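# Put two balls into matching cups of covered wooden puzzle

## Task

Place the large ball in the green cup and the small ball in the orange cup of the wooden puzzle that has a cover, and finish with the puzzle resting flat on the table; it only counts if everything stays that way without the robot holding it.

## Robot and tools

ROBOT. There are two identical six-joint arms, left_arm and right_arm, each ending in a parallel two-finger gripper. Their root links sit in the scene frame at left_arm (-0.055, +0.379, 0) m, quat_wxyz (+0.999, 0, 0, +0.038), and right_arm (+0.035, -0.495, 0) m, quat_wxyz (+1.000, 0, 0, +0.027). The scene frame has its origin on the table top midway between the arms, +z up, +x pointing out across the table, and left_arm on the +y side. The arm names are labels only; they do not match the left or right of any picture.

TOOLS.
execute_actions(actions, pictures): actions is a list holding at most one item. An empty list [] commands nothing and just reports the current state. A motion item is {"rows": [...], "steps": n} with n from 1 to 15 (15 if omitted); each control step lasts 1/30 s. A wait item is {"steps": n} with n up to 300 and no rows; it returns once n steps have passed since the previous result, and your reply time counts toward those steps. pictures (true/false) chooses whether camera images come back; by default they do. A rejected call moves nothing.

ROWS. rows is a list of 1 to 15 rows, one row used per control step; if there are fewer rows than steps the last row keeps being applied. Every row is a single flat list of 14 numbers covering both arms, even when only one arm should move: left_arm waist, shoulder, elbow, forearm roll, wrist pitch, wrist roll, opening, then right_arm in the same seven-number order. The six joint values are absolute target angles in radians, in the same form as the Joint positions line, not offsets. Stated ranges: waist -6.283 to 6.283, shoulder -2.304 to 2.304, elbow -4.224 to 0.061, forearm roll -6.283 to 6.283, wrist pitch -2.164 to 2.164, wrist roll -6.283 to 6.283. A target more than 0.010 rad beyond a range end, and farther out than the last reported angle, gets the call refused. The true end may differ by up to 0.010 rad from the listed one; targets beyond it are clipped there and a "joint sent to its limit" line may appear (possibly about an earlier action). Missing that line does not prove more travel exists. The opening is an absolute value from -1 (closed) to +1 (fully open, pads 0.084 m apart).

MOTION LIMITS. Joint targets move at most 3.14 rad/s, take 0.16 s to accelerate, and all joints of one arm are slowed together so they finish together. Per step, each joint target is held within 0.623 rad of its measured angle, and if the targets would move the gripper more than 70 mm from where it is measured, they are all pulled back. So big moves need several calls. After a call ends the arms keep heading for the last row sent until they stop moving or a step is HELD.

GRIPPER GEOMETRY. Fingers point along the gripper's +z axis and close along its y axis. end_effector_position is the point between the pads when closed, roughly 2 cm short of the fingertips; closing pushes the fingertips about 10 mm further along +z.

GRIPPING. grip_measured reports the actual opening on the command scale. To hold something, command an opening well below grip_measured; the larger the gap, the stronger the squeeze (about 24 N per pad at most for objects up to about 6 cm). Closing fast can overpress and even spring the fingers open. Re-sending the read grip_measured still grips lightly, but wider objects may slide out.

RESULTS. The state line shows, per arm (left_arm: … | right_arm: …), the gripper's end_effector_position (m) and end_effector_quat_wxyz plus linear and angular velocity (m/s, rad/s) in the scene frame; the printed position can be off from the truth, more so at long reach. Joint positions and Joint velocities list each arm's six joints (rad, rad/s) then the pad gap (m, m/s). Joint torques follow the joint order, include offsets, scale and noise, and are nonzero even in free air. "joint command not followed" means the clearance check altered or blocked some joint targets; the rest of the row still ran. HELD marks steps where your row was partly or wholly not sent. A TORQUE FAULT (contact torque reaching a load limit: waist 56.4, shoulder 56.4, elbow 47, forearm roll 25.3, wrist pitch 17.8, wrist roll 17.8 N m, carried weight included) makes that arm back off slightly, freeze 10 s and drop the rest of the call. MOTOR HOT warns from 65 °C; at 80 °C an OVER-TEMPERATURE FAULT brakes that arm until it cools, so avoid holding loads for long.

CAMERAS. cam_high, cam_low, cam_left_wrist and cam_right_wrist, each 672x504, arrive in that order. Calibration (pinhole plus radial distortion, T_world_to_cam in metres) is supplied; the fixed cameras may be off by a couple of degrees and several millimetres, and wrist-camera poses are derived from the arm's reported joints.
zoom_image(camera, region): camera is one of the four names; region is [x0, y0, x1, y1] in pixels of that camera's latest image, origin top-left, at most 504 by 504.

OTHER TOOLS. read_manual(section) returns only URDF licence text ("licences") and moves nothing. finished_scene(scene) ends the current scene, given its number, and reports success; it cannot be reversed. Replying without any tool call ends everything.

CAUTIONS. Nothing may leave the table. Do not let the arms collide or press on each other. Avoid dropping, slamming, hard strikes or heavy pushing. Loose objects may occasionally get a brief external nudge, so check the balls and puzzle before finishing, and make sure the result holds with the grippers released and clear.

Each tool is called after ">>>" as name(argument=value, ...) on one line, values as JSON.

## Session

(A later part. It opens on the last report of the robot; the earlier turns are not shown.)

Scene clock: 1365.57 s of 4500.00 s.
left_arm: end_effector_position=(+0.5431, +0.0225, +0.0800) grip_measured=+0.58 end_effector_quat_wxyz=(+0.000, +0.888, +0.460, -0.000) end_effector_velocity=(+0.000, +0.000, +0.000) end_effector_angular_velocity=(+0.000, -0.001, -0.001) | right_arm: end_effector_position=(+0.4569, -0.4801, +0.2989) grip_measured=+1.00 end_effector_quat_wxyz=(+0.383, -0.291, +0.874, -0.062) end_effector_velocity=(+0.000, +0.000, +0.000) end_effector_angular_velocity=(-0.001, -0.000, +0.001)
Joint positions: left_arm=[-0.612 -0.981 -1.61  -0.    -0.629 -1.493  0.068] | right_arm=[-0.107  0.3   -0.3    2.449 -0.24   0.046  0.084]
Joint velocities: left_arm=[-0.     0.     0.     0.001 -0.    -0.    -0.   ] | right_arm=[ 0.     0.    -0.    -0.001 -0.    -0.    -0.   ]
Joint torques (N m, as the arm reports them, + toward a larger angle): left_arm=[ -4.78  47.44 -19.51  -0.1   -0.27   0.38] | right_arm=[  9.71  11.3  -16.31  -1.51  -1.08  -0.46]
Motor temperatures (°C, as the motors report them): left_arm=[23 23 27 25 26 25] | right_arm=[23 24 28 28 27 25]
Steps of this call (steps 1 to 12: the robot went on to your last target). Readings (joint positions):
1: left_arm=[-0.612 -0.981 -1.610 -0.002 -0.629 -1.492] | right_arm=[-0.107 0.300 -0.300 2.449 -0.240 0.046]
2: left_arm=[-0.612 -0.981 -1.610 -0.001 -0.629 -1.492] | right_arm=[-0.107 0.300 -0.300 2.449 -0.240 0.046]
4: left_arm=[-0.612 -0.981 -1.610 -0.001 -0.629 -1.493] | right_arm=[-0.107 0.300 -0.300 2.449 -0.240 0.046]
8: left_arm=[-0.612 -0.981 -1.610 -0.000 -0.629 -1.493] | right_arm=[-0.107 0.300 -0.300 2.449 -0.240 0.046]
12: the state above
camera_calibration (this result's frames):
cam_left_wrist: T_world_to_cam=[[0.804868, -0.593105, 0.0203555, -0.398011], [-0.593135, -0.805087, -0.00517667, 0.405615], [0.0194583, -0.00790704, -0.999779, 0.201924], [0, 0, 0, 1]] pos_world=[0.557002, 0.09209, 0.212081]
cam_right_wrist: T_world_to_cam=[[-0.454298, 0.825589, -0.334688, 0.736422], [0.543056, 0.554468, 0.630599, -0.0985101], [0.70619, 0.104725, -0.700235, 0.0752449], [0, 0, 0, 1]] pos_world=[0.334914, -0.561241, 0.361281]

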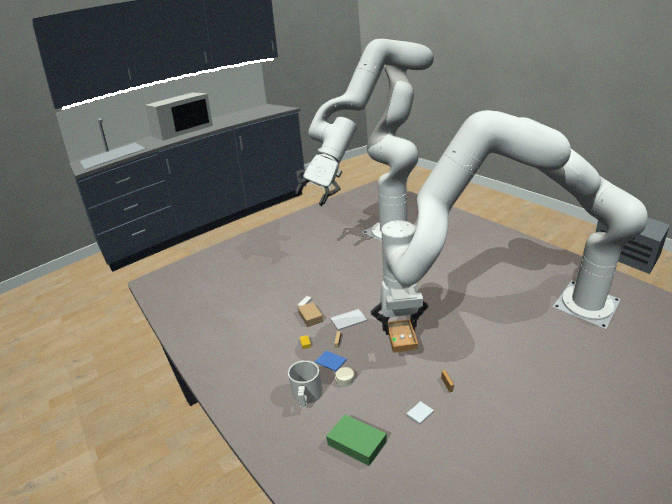

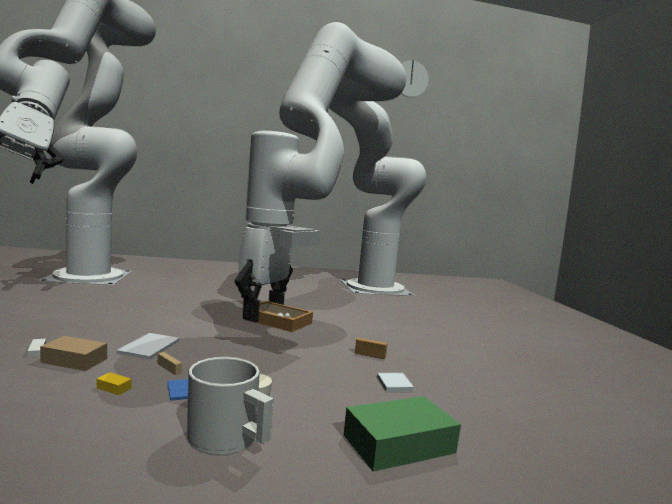

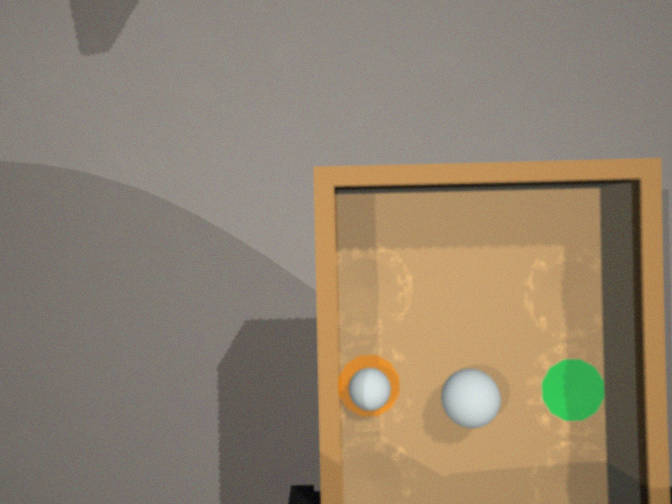

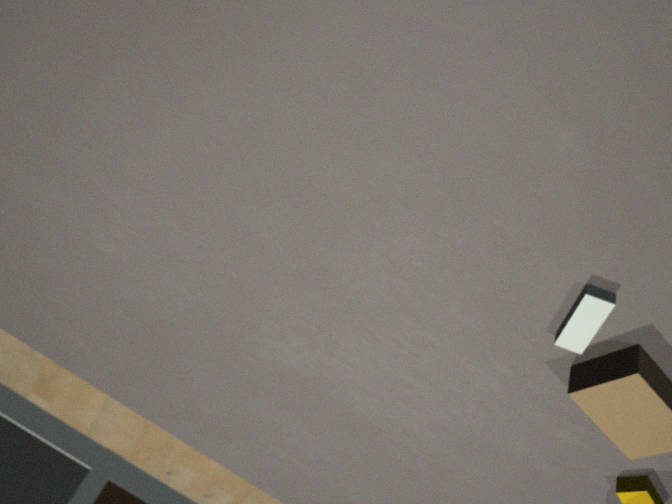

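>>> execute_actions(actions=[{"rows": [[-0.6124,-0.9812,-1.6099,0.005,-0.6637,-1.4972,0,-0.107,0.3,-0.3,2.449,-0.24,0.046,1]], "steps": 12}])

>>> execute_actions(actions=[{"steps": 30}])

Scene clock: 1369.83 s of 4500.00 s.
left_arm: end_effector_position=(+0.5363, +0.0274, +0.0802) grip_measured=+0.58 end_effector_quat_wxyz=(-0.015, +0.888, +0.460, -0.008) end_effector_velocity=(-0.002, +0.001, +0.001) end_effector_angular_velocity=(+0.005, +0.007, +0.000) | right_arm: end_effector_position=(+0.4569, -0.4801, +0.2989) grip_measured=+1.00 end_effector_quat_wxyz=(+0.383, -0.291, +0.874, -0.062) end_effector_velocity=(-0.001, -0.000, -0.001) end_effector_angular_velocity=(+0.001, +0.002, -0.001)
Joint positions: left_arm=[-0.612 -0.981 -1.61   0.005 -0.663 -1.497  0.068] | right_arm=[-0.107  0.3   -0.3    2.449 -0.24   0.046  0.084]
Joint velocities: left_arm=[-0.     0.001 -0.     0.001 -0.009 -0.001  0.   ] | right_arm=[-0.    -0.     0.002  0.001  0.     0.     0.   ]
Joint torques (N m, as the arm reports them, + toward a larger angle): left_arm=[ -4.74  48.24 -19.5    0.06  -0.25   0.41] | right_arm=[  8.94  10.1  -17.32  -1.12  -1.02  -0.46]
Motor temperatures (°C, as the motors report them): left_arm=[23 23 27 25 26 25] | right_arm=[23 24 28 28 27 25]
Steps of this call (steps 1 to 15: the robot went on to your last target; steps 16 to 90: nothing new was sent; then 0.87 s passed at rest; steps 91 to 102: all 12 steps of this action). Readings (joint positions):
91: left_arm=[-0.612 -0.981 -1.610 0.000 -0.629 -1.493] | right_arm=[-0.107 0.300 -0.300 2.449 -0.240 0.046]
92: left_arm=[-0.612 -0.981 -1.610 0.001 -0.634 -1.494] | right_arm=[-0.107 0.300 -0.300 2.449 -0.240 0.046]
94: left_arm=[-0.612 -0.981 -1.610 0.003 -0.648 -1.495] | right_arm=[-0.107 0.300 -0.300 2.449 -0.240 0.046]
98: left_arm=[-0.612 -0.981 -1.610 0.004 -0.660 -1.497] | right_arm=[-0.107 0.300 -0.300 2.449 -0.240 0.046]
102: the state above
camera_calibration (this result's frames):
cam_left_wrist: T_world_to_cam=[[0.804953, -0.593178, -0.0138119, -0.386969], [-0.593282, -0.80498, -0.00486674, 0.405593], [-0.00823145, 0.0121118, -0.999893, 0.216553], [0, 0, 0, 1]] pos_world=[0.553905, 0.0943299, 0.213159]
cam_right_wrist: T_world_to_cam=[[-0.454298, 0.825589, -0.334688, 0.736422], [0.543056, 0.554469, 0.630599, -0.0985101], [0.70619, 0.104725, -0.700235, 0.0752449], [0, 0, 0, 1]] pos_world=[0.334914, -0.561241, 0.361281]

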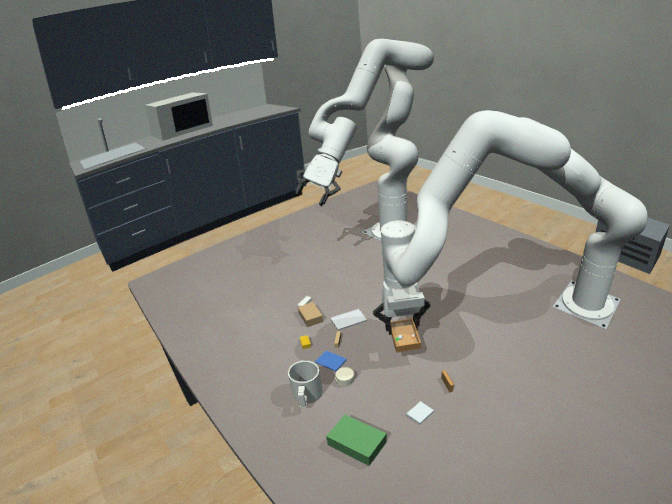

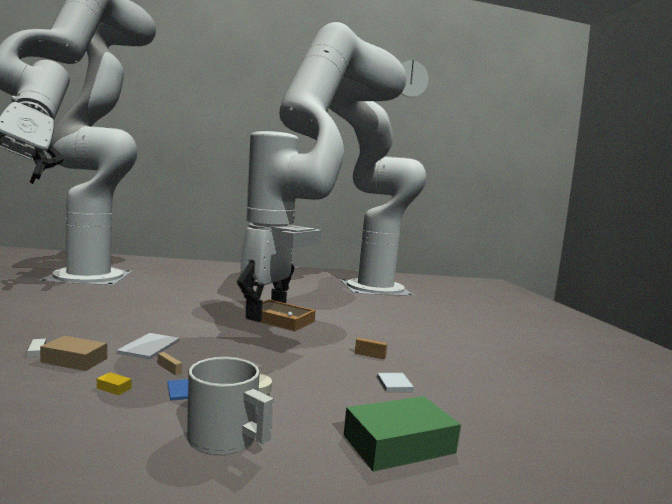

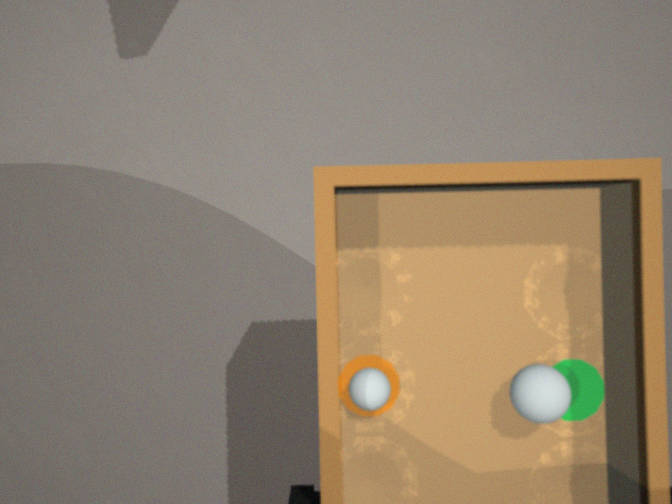

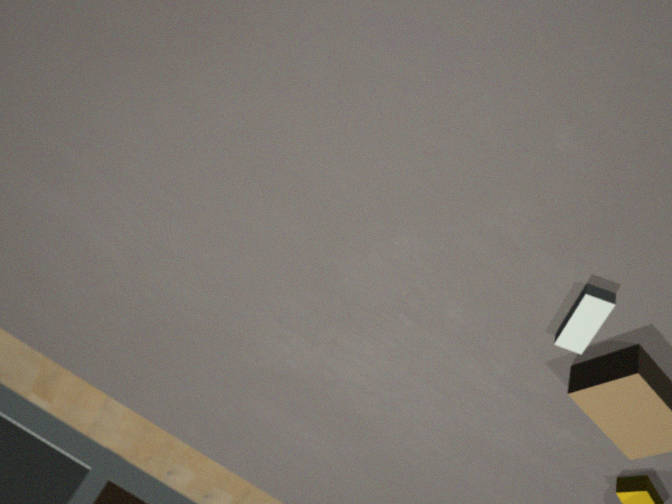

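Scene clock: 1370.83 s of 4500.00 s.
left_arm: end_effector_position=(+0.5361, +0.0275, +0.0802) grip_measured=+0.58 end_effector_quat_wxyz=(-0.016, +0.888, +0.460, -0.008) end_effector_velocity=(+0.000, -0.000, +0.000) end_effector_angular_velocity=(-0.000, -0.001, -0.000) | right_arm: end_effector_position=(+0.4569, -0.4801, +0.2989) grip_measured=+1.00 end_effector_quat_wxyz=(+0.383, -0.291, +0.874, -0.062) end_effector_velocity=(-0.000, -0.000, -0.000) end_effector_angular_velocity=(-0.001, +0.001, -0.000)
Joint positions: left_arm=[-0.612 -0.981 -1.61   0.005 -0.664 -1.497  0.068] | right_arm=[-0.107  0.3   -0.3    2.449 -0.24   0.046  0.084]
Joint velocities: left_arm=[ 0.     0.001  0.     0.     0.    -0.    -0.   ] | right_arm=[-0.     0.     0.    -0.     0.001 -0.    -0.   ]
Joint torques (N m, as the arm reports them, + toward a larger angle): left_arm=[ -4.65  47.25 -19.5    0.22  -0.34   0.47] | right_arm=[  9.76  10.44 -16.82  -1.38  -1.    -0.42]
Motor temperatures (°C, as the motors report them): left_arm=[23 23 27 25 26 25] | right_arm=[23 24 28 28 27 25]
Steps of this call (steps 1 to 15: the robot went on to your last target; steps 16 to 30: nothing new was sent). Readings (joint positions):
1: left_arm=[-0.612 -0.981 -1.610 0.005 -0.663 -1.497] | right_arm=[-0.107 0.300 -0.300 2.449 -0.240 0.046]
2: left_arm=[-0.612 -0.981 -1.610 0.005 -0.663 -1.497] | right_arm=[-0.107 0.300 -0.300 2.449 -0.240 0.046]
4: left_arm=[-0.612 -0.981 -1.610 0.005 -0.663 -1.497] | right_arm=[-0.107 0.300 -0.300 2.449 -0.240 0.046]
8: left_arm=[-0.612 -0.981 -1.610 0.005 -0.664 -1.497] | right_arm=[-0.107 0.300 -0.300 2.449 -0.240 0.046]
30: the state above
All arms were judged still, so your last target was given up. Only a new action makes them travel on or press farther. Fingers that are still opening or closing keep moving.
camera_calibration (this result's frames):
cam_left_wrist: T_world_to_cam=[[0.804942, -0.59317, -0.0147685, -0.386651], [-0.593285, -0.804978, -0.00486022, 0.405592], [-0.00900541, 0.0126742, -0.999879, 0.216952], [0, 0, 0, 1]] pos_world=[0.553818, 0.0943932, 0.213187]
cam_right_wrist: T_world_to_cam=[[-0.454297, 0.825589, -0.334689, 0.736422], [0.543056, 0.554468, 0.630599, -0.0985103], [0.70619, 0.104725, -0.700234, 0.0752447], [0, 0, 0, 1]] pos_world=[0.334914, -0.561241, 0.361281]

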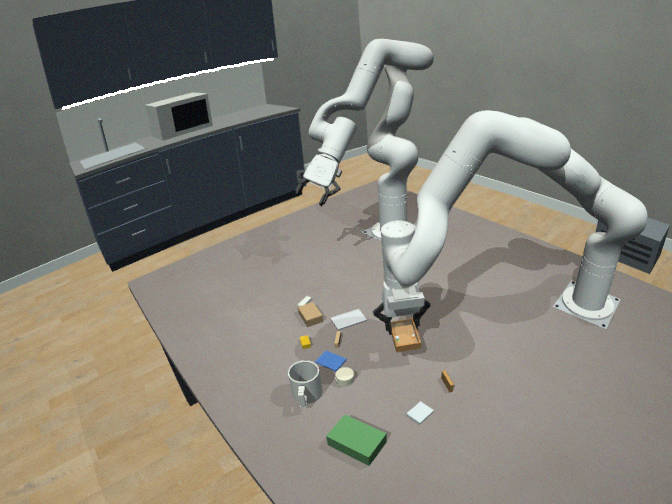

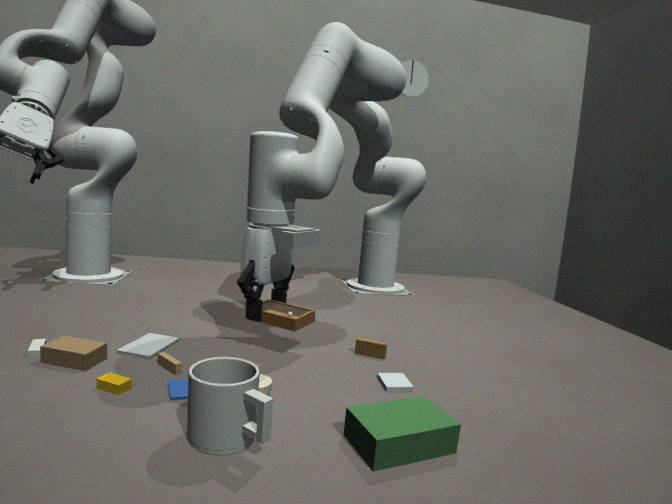

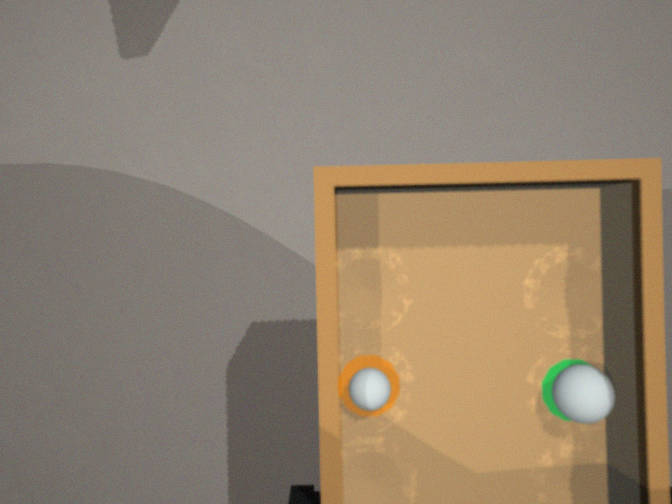

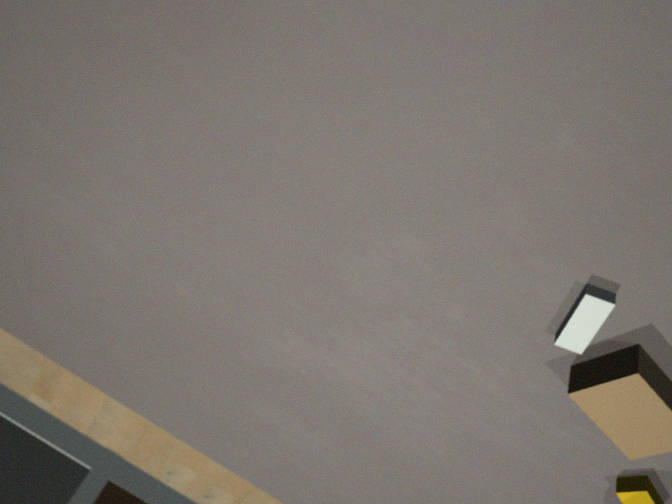

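>>> execute_actions(actions=[{"rows": [[-0.6124,-0.9825,-1.6102,0.005,-0.6620,-1.4971,0,-0.107,0.3,-0.3,2.449,-0.24,0.046,1],[-0.6124,-0.9851,-1.6108,0.0047,-0.6586,-1.4970,0,-0.107,0.3,-0.3,2.449,-0.24,0.046,1],[-0.6124,-0.9890,-1.6117,0.0044,-0.6534,-1.4967,0,-0.107,0.3,-0.3,2.449,-0.24,0.046,1],[-0.6124,-0.9936,-1.6127,0.004,-0.6475,-1.4964,0,-0.107,0.3,-0.3,2.449,-0.24,0.046,1],[-0.6124,-0.9988,-1.6138,0.0036,-0.6406,-1.4961,0,-0.107,0.3,-0.3,2.449,-0.24,0.046,1],[-0.6124,-1.0040,-1.6150,0.0032,-0.6338,-1.4958,0,-0.107,0.3,-0.3,2.449,-0.24,0.046,1],[-0.6124,-1.0092,-1.6162,0.0028,-0.6269,-1.4955,0,-0.107,0.3,-0.3,2.449,-0.24,0.046,1],[-0.6124,-1.0144,-1.6173,0.0024,-0.6201,-1.4952,0,-0.107,0.3,-0.3,2.449,-0.24,0.046,1],[-0.6124,-1.0196,-1.6185,0.002,-0.6133,-1.4948,0,-0.107,0.3,-0.3,2.449,-0.24,0.046,1],[-0.6124,-1.0248,-1.6197,0.0016,-0.6064,-1.4945,0,-0.107,0.3,-0.3,2.449,-0.24,0.046,1],[-0.6124,-1.0300,-1.6209,0.0012,-0.5996,-1.4942,0,-0.107,0.3,-0.3,2.449,-0.24,0.046,1],[-0.6124,-1.0346,-1.6219,0.0009,-0.5936,-1.4939,0,-0.107,0.3,-0.3,2.449,-0.24,0.046,1],[-0.6124,-1.0391,-1.6229,0.0005,-0.5876,-1.4936,0,-0.107,0.3,-0.3,2.449,-0.24,0.046,1],[-0.6124,-1.0430,-1.6238,0.0002,-0.5825,-1.4934,0,-0.107,0.3,-0.3,2.449,-0.24,0.046,1],[-0.6124,-1.0463,-1.6245,0,-0.5782,-1.4932,0,-0.107,0.3,-0.3,2.449,-0.24,0.046,1]], "steps": 15}], pictures=false)

>>> execute_actions(actions=[{"rows": [[-0.6124,-1.0494,-1.6255,0,-0.5761,-1.4932,0,-0.107,0.3,-0.3,2.449,-0.24,0.046,1],[-0.6124,-1.0525,-1.6265,0,-0.5740,-1.4932,0,-0.107,0.3,-0.3,2.449,-0.24,0.046,1],[-0.6124,-1.0556,-1.6274,0,-0.5719,-1.4932,0,-0.107,0.3,-0.3,2.449,-0.24,0.046,1],[-0.6124,-1.0584,-1.6283,0,-0.5700,-1.4932,0,-0.107,0.3,-0.3,2.449,-0.24,0.046,1],[-0.6124,-1.0611,-1.6292,0,-0.5681,-1.4932,0,-0.107,0.3,-0.3,2.449,-0.24,0.046,1],[-0.6124,-1.0636,-1.6300,0,-0.5664,-1.4932,0,-0.107,0.3,-0.3,2.449,-0.24,0.046,1],[-0.6124,-1.0661,-1.6308,0,-0.5647,-1.4932,0,-0.107,0.3,-0.3,2.449,-0.24,0.046,1],[-0.6124,-1.0682,-1.6315,0,-0.5632,-1.4932,0,-0.107,0.3,-0.3,2.449,-0.24,0.046,1],[-0.6124,-1.0701,-1.6320,0,-0.5620,-1.4932,0,-0.107,0.3,-0.3,2.449,-0.24,0.046,1],[-0.6124,-1.0719,-1.6326,0,-0.5607,-1.4932,0,-0.107,0.3,-0.3,2.449,-0.24,0.046,1],[-0.6124,-1.0735,-1.6331,0,-0.5596,-1.4932,0,-0.107,0.3,-0.3,2.449,-0.24,0.046,1],[-0.6124,-1.0747,-1.6335,0,-0.5588,-1.4932,0,-0.107,0.3,-0.3,2.449,-0.24,0.046,1],[-0.6124,-1.0757,-1.6338,0,-0.5582,-1.4932,0,-0.107,0.3,-0.3,2.449,-0.24,0.046,1],[-0.6124,-1.0766,-1.6341,0,-0.5575,-1.4932,0,-0.107,0.3,-0.3,2.449,-0.24,0.046,1],[-0.6124,-1.0772,-1.6343,0,-0.5571,-1.4932,0,-0.107,0.3,-0.3,2.449,-0.24,0.046,1]], "steps": 15}], pictures=false)

>>> execute_actions(actions=[{"steps": 10}])

Scene clock: 1415.70 s of 4500.00 s.
left_arm: end_effector_position=(+0.5415, +0.0236, +0.0493) grip_measured=+0.58 end_effector_quat_wxyz=(-0.004, +0.888, +0.460, -0.002) end_effector_velocity=(+0.012, -0.009, -0.084) end_effector_angular_velocity=(-0.040, -0.056, -0.000) | right_arm: end_effector_position=(+0.4569, -0.4801, +0.2989) grip_measured=+1.00 end_effector_quat_wxyz=(+0.383, -0.291, +0.874, -0.062) end_effector_velocity=(+0.000, +0.000, +0.000) end_effector_angular_velocity=(+0.002, -0.001, -0.001)
Joint positions: left_arm=[-0.612 -1.031 -1.621  0.001 -0.598 -1.494  0.068] | right_arm=[-0.107  0.3   -0.3    2.449 -0.24   0.046  0.084]
Joint velocities: left_arm=[-0.    -0.136 -0.03  -0.01   0.175  0.008 -0.   ] | right_arm=[ 0.     0.     0.     0.    -0.002  0.001 -0.   ]
Joint torques (N m, as the arm reports them, + toward a larger angle): left_arm=[ -4.74  49.23 -19.6    0.14  -0.33   0.33] | right_arm=[  8.81  10.66 -17.24  -1.57  -1.13  -0.46]
Motor temperatures (°C, as the motors report them): left_arm=[23 23 27 25 26 25] | right_arm=[23 24 28 28 27 25]
Steps of this call (steps 1 to 90: nothing new was sent; then 41.37 s passed at rest; steps 91 to 105: all 15 steps of this action). Readings (joint positions):
91: left_arm=[-0.612 -0.981 -1.610 0.005 -0.664 -1.497] | right_arm=[-0.107 0.300 -0.300 2.449 -0.240 0.046]
92: left_arm=[-0.612 -0.981 -1.610 0.005 -0.663 -1.497] | right_arm=[-0.107 0.300 -0.300 2.449 -0.240 0.046]
94: left_arm=[-0.612 -0.984 -1.611 0.005 -0.660 -1.497] | right_arm=[-0.107 0.300 -0.300 2.449 -0.240 0.046]
98: left_arm=[-0.612 -0.998 -1.614 0.004 -0.642 -1.496] | right_arm=[-0.107 0.300 -0.300 2.449 -0.240 0.046]
105: the state above

Scene clock: 1416.20 s of 4500.00 s.
left_arm: end_effector_position=(+0.5431, +0.0225, +0.0244) grip_measured=+0.58 end_effector_quat_wxyz=(-0.000, +0.888, +0.460, -0.000) end_effector_velocity=(-0.000, -0.000, -0.022) end_effector_angular_velocity=(-0.001, -0.001, +0.001) | right_arm: end_effector_position=(+0.4569, -0.4801, +0.2989) grip_measured=+1.00 end_effector_quat_wxyz=(+0.383, -0.291, +0.874, -0.062) end_effector_velocity=(-0.001, +0.000, -0.001) end_effector_angular_velocity=(-0.001, +0.001, +0.001)
Joint positions: left_arm=[-0.612 -1.073 -1.633  0.    -0.56  -1.493  0.068] | right_arm=[-0.107  0.3   -0.3    2.449 -0.24   0.046  0.084]
Joint velocities: left_arm=[ 0.    -0.038 -0.012 -0.001  0.027  0.    -0.   ] | right_arm=[-0.    -0.     0.002  0.    -0.001 -0.002 -0.   ]
Joint torques (N m, as the arm reports them, + toward a larger angle): left_arm=[ -4.54  49.83 -19.19  -0.03  -0.27   0.45] | right_arm=[  9.61   9.63 -17.42  -1.16  -1.01  -0.31]
Motor temperatures (°C, as the motors report them): left_arm=[23 23 27 25 26 25] | right_arm=[23 24 28 28 27 25]
Steps of this call (steps 1 to 15: all 15 steps of this action). Readings (joint positions):
1: left_arm=[-0.612 -1.036 -1.622 0.001 -0.593 -1.494] | right_arm=[-0.107 0.300 -0.300 2.449 -0.240 0.046]
2: left_arm=[-0.612 -1.040 -1.623 0.001 -0.588 -1.494] | right_arm=[-0.107 0.300 -0.300 2.449 -0.240 0.046]
4: left_arm=[-0.612 -1.047 -1.625 0.000 -0.581 -1.493] | right_arm=[-0.107 0.300 -0.300 2.449 -0.240 0.046]
8: left_arm=[-0.612 -1.059 -1.629 0.000 -0.570 -1.493] | right_arm=[-0.107 0.300 -0.300 2.449 -0.240 0.046]
15: the state above

Scene clock: 1416.53 s of 4500.00 s.
left_arm: end_effector_position=(+0.5431, +0.0225, +0.0222) grip_measured=+0.58 end_effector_quat_wxyz=(+0.000, +0.888, +0.460, +0.000) end_effector_velocity=(+0.000, +0.000, -0.001) end_effector_angular_velocity=(+0.001, -0.000, -0.001) | right_arm: end_effector_position=(+0.4569, -0.4801, +0.2989) grip_measured=+1.00 end_effector_quat_wxyz=(+0.383, -0.291, +0.874, -0.062) end_effector_velocity=(-0.001, -0.000, -0.001) end_effector_angular_velocity=(-0.001, +0.002, +0.001)
Joint positions: left_arm=[-0.612 -1.077 -1.634  0.    -0.557 -1.493  0.068] | right_arm=[-0.107  0.3   -0.3    2.449 -0.24   0.046  0.084]
Joint velocities: left_arm=[-0.    -0.001 -0.001  0.001  0.001 -0.     0.   ] | right_arm=[ 0.     0.     0.001 -0.001  0.001 -0.    -0.   ]
Joint torques (N m, as the arm reports them, + toward a larger angle): left_arm=[ -4.72  47.96 -18.74  -0.23  -0.24   0.45] | right_arm=[  8.74  10.19 -16.61  -1.27  -1.04  -0.41]
Motor temperatures (°C, as the motors report them): left_arm=[23 23 27 25 26 25] | right_arm=[23 24 28 28 27 25]
Steps of this call (steps 1 to 10: the robot went on to your last target). Readings (joint positions):
1: left_arm=[-0.612 -1.074 -1.633 0.000 -0.559 -1.493] | right_arm=[-0.107 0.300 -0.300 2.449 -0.240 0.046]
2: left_arm=[-0.612 -1.075 -1.634 0.000 -0.559 -1.493] | right_arm=[-0.107 0.300 -0.300 2.449 -0.240 0.046]
4: left_arm=[-0.612 -1.076 -1.634 0.000 -0.558 -1.493] | right_arm=[-0.107 0.300 -0.300 2.449 -0.240 0.046]
8: left_arm=[-0.612 -1.077 -1.634 0.000 -0.557 -1.493] | right_arm=[-0.107 0.300 -0.300 2.449 -0.240 0.046]
10: the state above
camera_calibration (this result's frames):
cam_left_wrist: T_world_to_cam=[[0.804855, -0.593117, 0.0204968, -0.396893], [-0.593147, -0.805077, -0.00523654, 0.40534], [0.0196074, -0.00794296, -0.999776, 0.144011], [0, 0, 0, 1]] pos_world=[0.557044, 0.0920702, 0.154236]
cam_right_wrist: T_world_to_cam=[[-0.454298, 0.825589, -0.334688, 0.736422], [0.543056, 0.554468, 0.630599, -0.0985101], [0.70619, 0.104725, -0.700235, 0.0752449], [0, 0, 0, 1]] pos_world=[0.334914, -0.561241, 0.361281]

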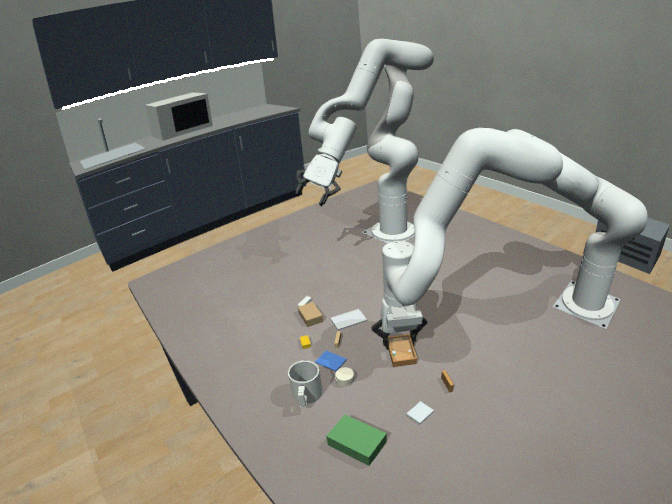

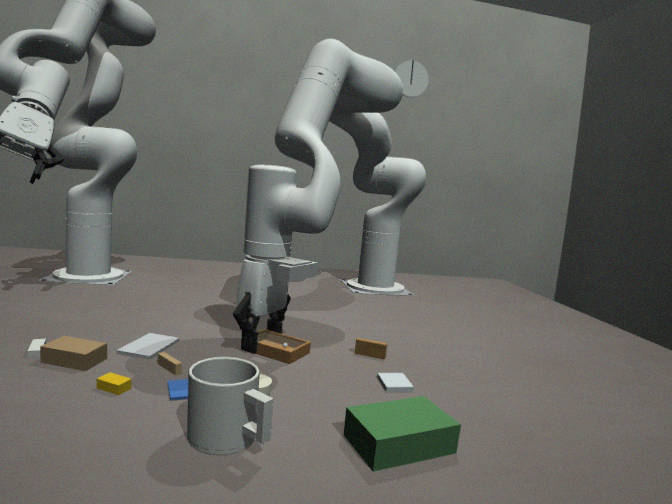

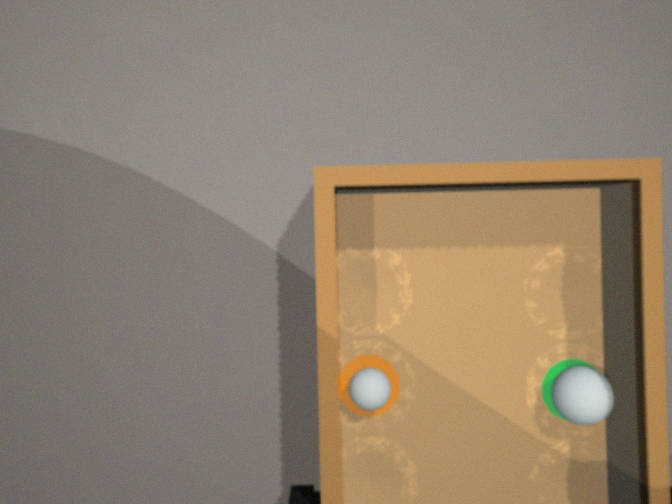

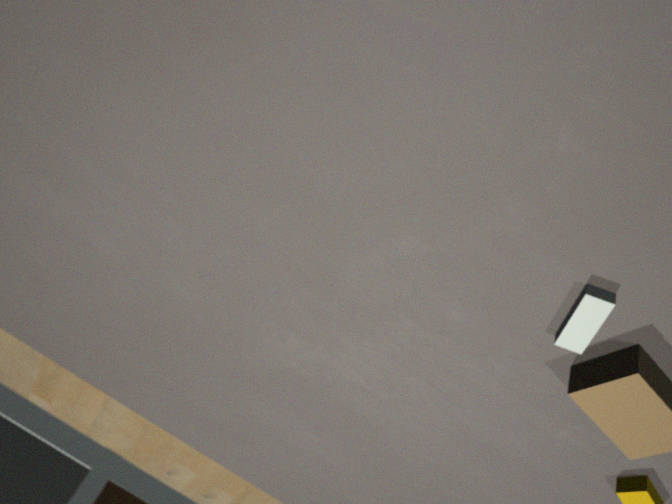

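Touching the table (shoulder torque dropped). Release and lift away.

>>> execute_actions(actions=[{"rows": [[-0.6124,-1.0772,-1.6343,0,-0.5571,-1.4932,0.2,-0.107,0.3,-0.3,2.449,-0.24,0.046,1],[-0.6124,-1.0772,-1.6343,0,-0.5571,-1.4932,0.4,-0.107,0.3,-0.3,2.449,-0.24,0.046,1],[-0.6124,-1.0772,-1.6343,0,-0.5571,-1.4932,0.5,-0.107,0.3,-0.3,2.449,-0.24,0.046,1],[-0.6124,-1.0772,-1.6343,0,-0.5571,-1.4932,0.56,-0.107,0.3,-0.3,2.449,-0.24,0.046,1],[-0.6124,-1.0772,-1.6343,0,-0.5571,-1.4932,0.62,-0.107,0.3,-0.3,2.449,-0.24,0.046,1],[-0.6124,-1.0772,-1.6343,0,-0.5571,-1.4932,0.68,-0.107,0.3,-0.3,2.449,-0.24,0.046,1],[-0.6124,-1.0772,-1.6343,0,-0.5571,-1.4932,0.76,-0.107,0.3,-0.3,2.449,-0.24,0.046,1],[-0.6124,-1.0772,-1.6343,0,-0.5571,-1.4932,0.86,-0.107,0.3,-0.3,2.449,-0.24,0.046,1],[-0.6124,-1.0772,-1.6343,0,-0.5571,-1.4932,1,-0.107,0.3,-0.3,2.449,-0.24,0.046,1]], "steps": 15}], pictures=false)

>>> execute_actions(actions=[{"rows": [[-0.6124,-1.0730,-1.6330,0,-0.5600,-1.4932,1,-0.107,0.3,-0.3,2.449,-0.24,0.046,1],[-0.6124,-1.0660,-1.6308,0,-0.5648,-1.4932,1,-0.107,0.3,-0.3,2.449,-0.24,0.046,1],[-0.6124,-1.0570,-1.6279,0,-0.5709,-1.4932,1,-0.107,0.3,-0.3,2.449,-0.24,0.046,1],[-0.6124,-1.0463,-1.6245,0,-0.5782,-1.4932,1,-0.107,0.3,-0.3,2.449,-0.24,0.046,1],[-0.6124,-1.0350,-1.6215,0,-0.5865,-1.4932,1,-0.107,0.3,-0.3,2.449,-0.24,0.046,1],[-0.6124,-1.0240,-1.6187,0,-0.5947,-1.4932,1,-0.107,0.3,-0.3,2.449,-0.24,0.046,1],[-0.6124,-1.0132,-1.6160,0,-0.6028,-1.4932,1,-0.107,0.3,-0.3,2.449,-0.24,0.046,1],[-0.6124,-1.0020,-1.6138,0,-0.6118,-1.4932,1,-0.107,0.3,-0.3,2.449,-0.24,0.046,1],[-0.6124,-0.9920,-1.6119,0,-0.6199,-1.4932,1,-0.107,0.3,-0.3,2.449,-0.24,0.046,1],[-0.6124,-0.9850,-1.6106,0,-0.6256,-1.4932,1,-0.107,0.3,-0.3,2.449,-0.24,0.046,1],[-0.6124,-0.9812,-1.6099,0,-0.6287,-1.4932,1,-0.107,0.3,-0.3,2.449,-0.24,0.046,1]], "steps": 15}])

Scene clock: 1431.07 s of 4500.00 s.
left_arm: end_effector_position=(+0.5430, +0.0225, +0.0219) grip_measured=+1.00 end_effector_quat_wxyz=(-0.000, +0.888, +0.460, -0.000) end_effector_velocity=(+0.001, -0.000, +0.002) end_effector_angular_velocity=(-0.001, -0.001, -0.000) | right_arm: end_effector_position=(+0.4569, -0.4801, +0.2989) grip_measured=+1.00 end_effector_quat_wxyz=(+0.383, -0.291, +0.874, -0.062) end_effector_velocity=(-0.000, -0.000, +0.000) end_effector_angular_velocity=(-0.000, +0.000, -0.000)
Joint positions: left_arm=[-0.612 -1.077 -1.634  0.    -0.557 -1.493  0.084] | right_arm=[-0.107  0.3   -0.3    2.449 -0.24   0.046  0.084]
Joint velocities: left_arm=[-0.     0.002 -0.001  0.    -0.001 -0.     0.   ] | right_arm=[-0.     0.    -0.    -0.001  0.001  0.001 -0.   ]
Joint torques (N m, as the arm reports them, + toward a larger angle): left_arm=[ -5.49  48.23 -18.47  -0.21  -0.21   0.45] | right_arm=[  9.85  10.57 -16.58  -1.27  -1.08  -0.4 ]
Motor temperatures (°C, as the motors report them): left_arm=[23 23 27 25 26 25] | right_arm=[23 24 28 28 27 25]
Steps of this call (steps 1 to 15: the robot went on to your last target; steps 16 to 90: nothing new was sent; then 11.03 s passed at rest; steps 91 to 105: all 15 steps of this action). Readings (joint positions):
91: left_arm=[-0.612 -1.077 -1.634 0.000 -0.557 -1.493] | right_arm=[-0.107 0.300 -0.300 2.449 -0.240 0.046]
92: left_arm=[-0.612 -1.077 -1.634 -0.000 -0.557 -1.493] | right_arm=[-0.107 0.300 -0.300 2.449 -0.240 0.046]
94: left_arm=[-0.612 -1.077 -1.634 -0.000 -0.557 -1.493] | right_arm=[-0.107 0.300 -0.300 2.449 -0.240 0.046]
98: left_arm=[-0.612 -1.078 -1.634 0.000 -0.557 -1.493] | right_arm=[-0.107 0.300 -0.300 2.449 -0.240 0.046]
105: the state above

Scene clock: 1431.57 s of 4500.00 s.
left_arm: end_effector_position=(+0.5438, +0.0221, +0.0766) grip_measured=+1.00 end_effector_quat_wxyz=(+0.001, +0.888, +0.460, +0.000) end_effector_velocity=(-0.009, +0.005, +0.033) end_effector_angular_velocity=(+0.012, +0.021, +0.001) | right_arm: end_effector_position=(+0.4569, -0.4801, +0.2989) grip_measured=+1.00 end_effector_quat_wxyz=(+0.383, -0.291, +0.874, -0.062) end_effector_velocity=(+0.000, -0.000, +0.001) end_effector_angular_velocity=(+0.001, -0.001, -0.001)
Joint positions: left_arm=[-0.612 -0.987 -1.612  0.    -0.623 -1.493  0.084] | right_arm=[-0.107  0.3   -0.3    2.449 -0.24   0.046  0.084]
Joint velocities: left_arm=[-0.     0.061  0.025 -0.001 -0.06  -0.    -0.   ] | right_arm=[ 0.    -0.    -0.001 -0.     0.001  0.002 -0.   ]
Joint torques (N m, as the arm reports them, + toward a larger angle): left_arm=[ -5.13  43.6  -17.35  -0.2   -0.2    0.49] | right_arm=[  9.57  10.96 -17.06  -0.98  -1.1   -0.38]
Motor temperatures (°C, as the motors report them): left_arm=[23 23 27 25 26 25] | right_arm=[23 24 28 28 27 25]
Steps of this call (steps 1 to 15: all 15 steps of this action). Readings (joint positions):
1: left_arm=[-0.612 -1.077 -1.634 0.000 -0.557 -1.493] | right_arm=[-0.107 0.300 -0.300 2.449 -0.240 0.046]
2: left_arm=[-0.612 -1.076 -1.634 -0.000 -0.558 -1.493] | right_arm=[-0.107 0.300 -0.300 2.449 -0.240 0.046]
4: left_arm=[-0.612 -1.070 -1.631 -0.000 -0.562 -1.493] | right_arm=[-0.107 0.300 -0.300 2.449 -0.240 0.046]
8: left_arm=[-0.612 -1.039 -1.623 -0.000 -0.584 -1.493] | right_arm=[-0.107 0.300 -0.300 2.449 -0.240 0.046]
15: the state above
camera_calibration (this result's frames):
cam_left_wrist: T_world_to_cam=[[0.804811, -0.593116, 0.0221955, -0.398826], [-0.593156, -0.805069, -0.00541776, 0.40572], [0.0210823, -0.00880514, -0.999739, 0.197632], [0, 0, 0, 1]] pos_world=[0.557468, 0.0918226, 0.208631]
cam_right_wrist: T_world_to_cam=[[-0.454297, 0.825589, -0.334688, 0.736422], [0.543056, 0.554468, 0.630599, -0.0985103], [0.70619, 0.104725, -0.700235, 0.0752448], [0, 0, 0, 1]] pos_world=[0.334914, -0.561241, 0.361281]

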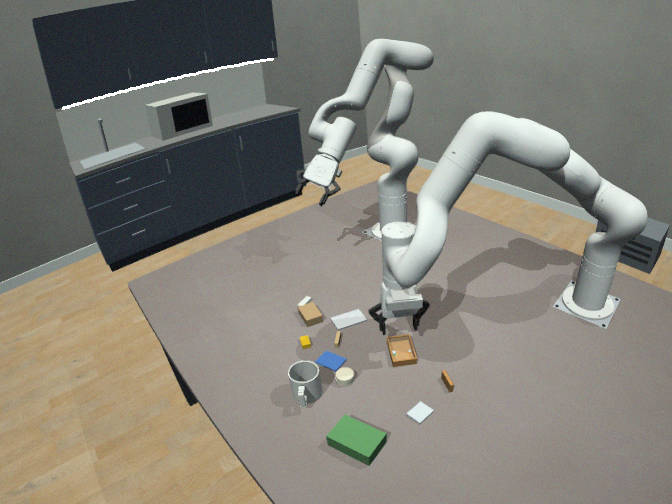

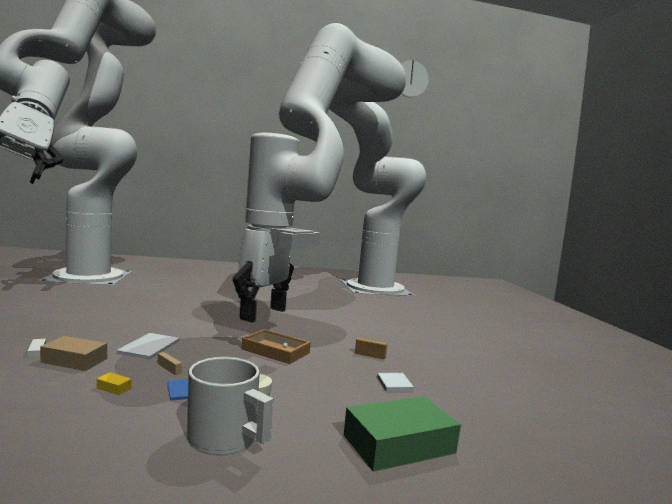

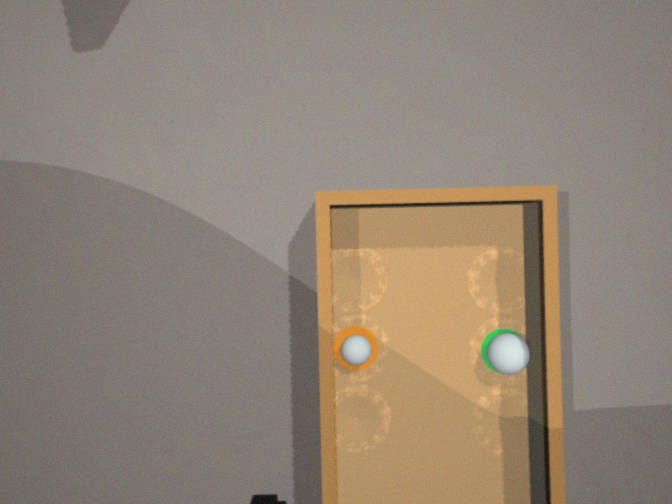

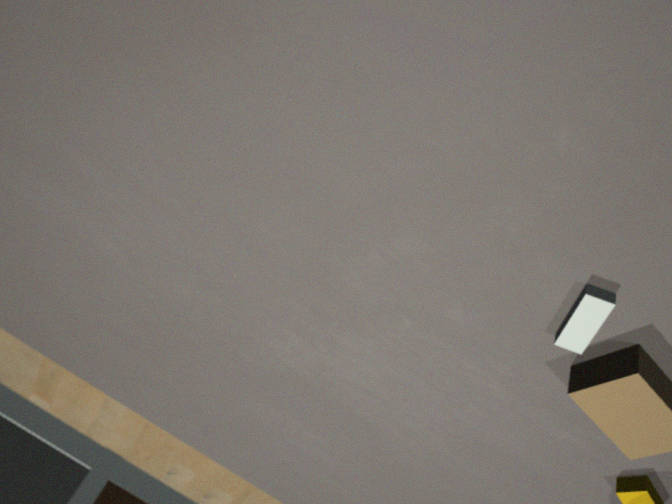

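>>> finished_scene(scene=1)

The scene is finished: the task was done.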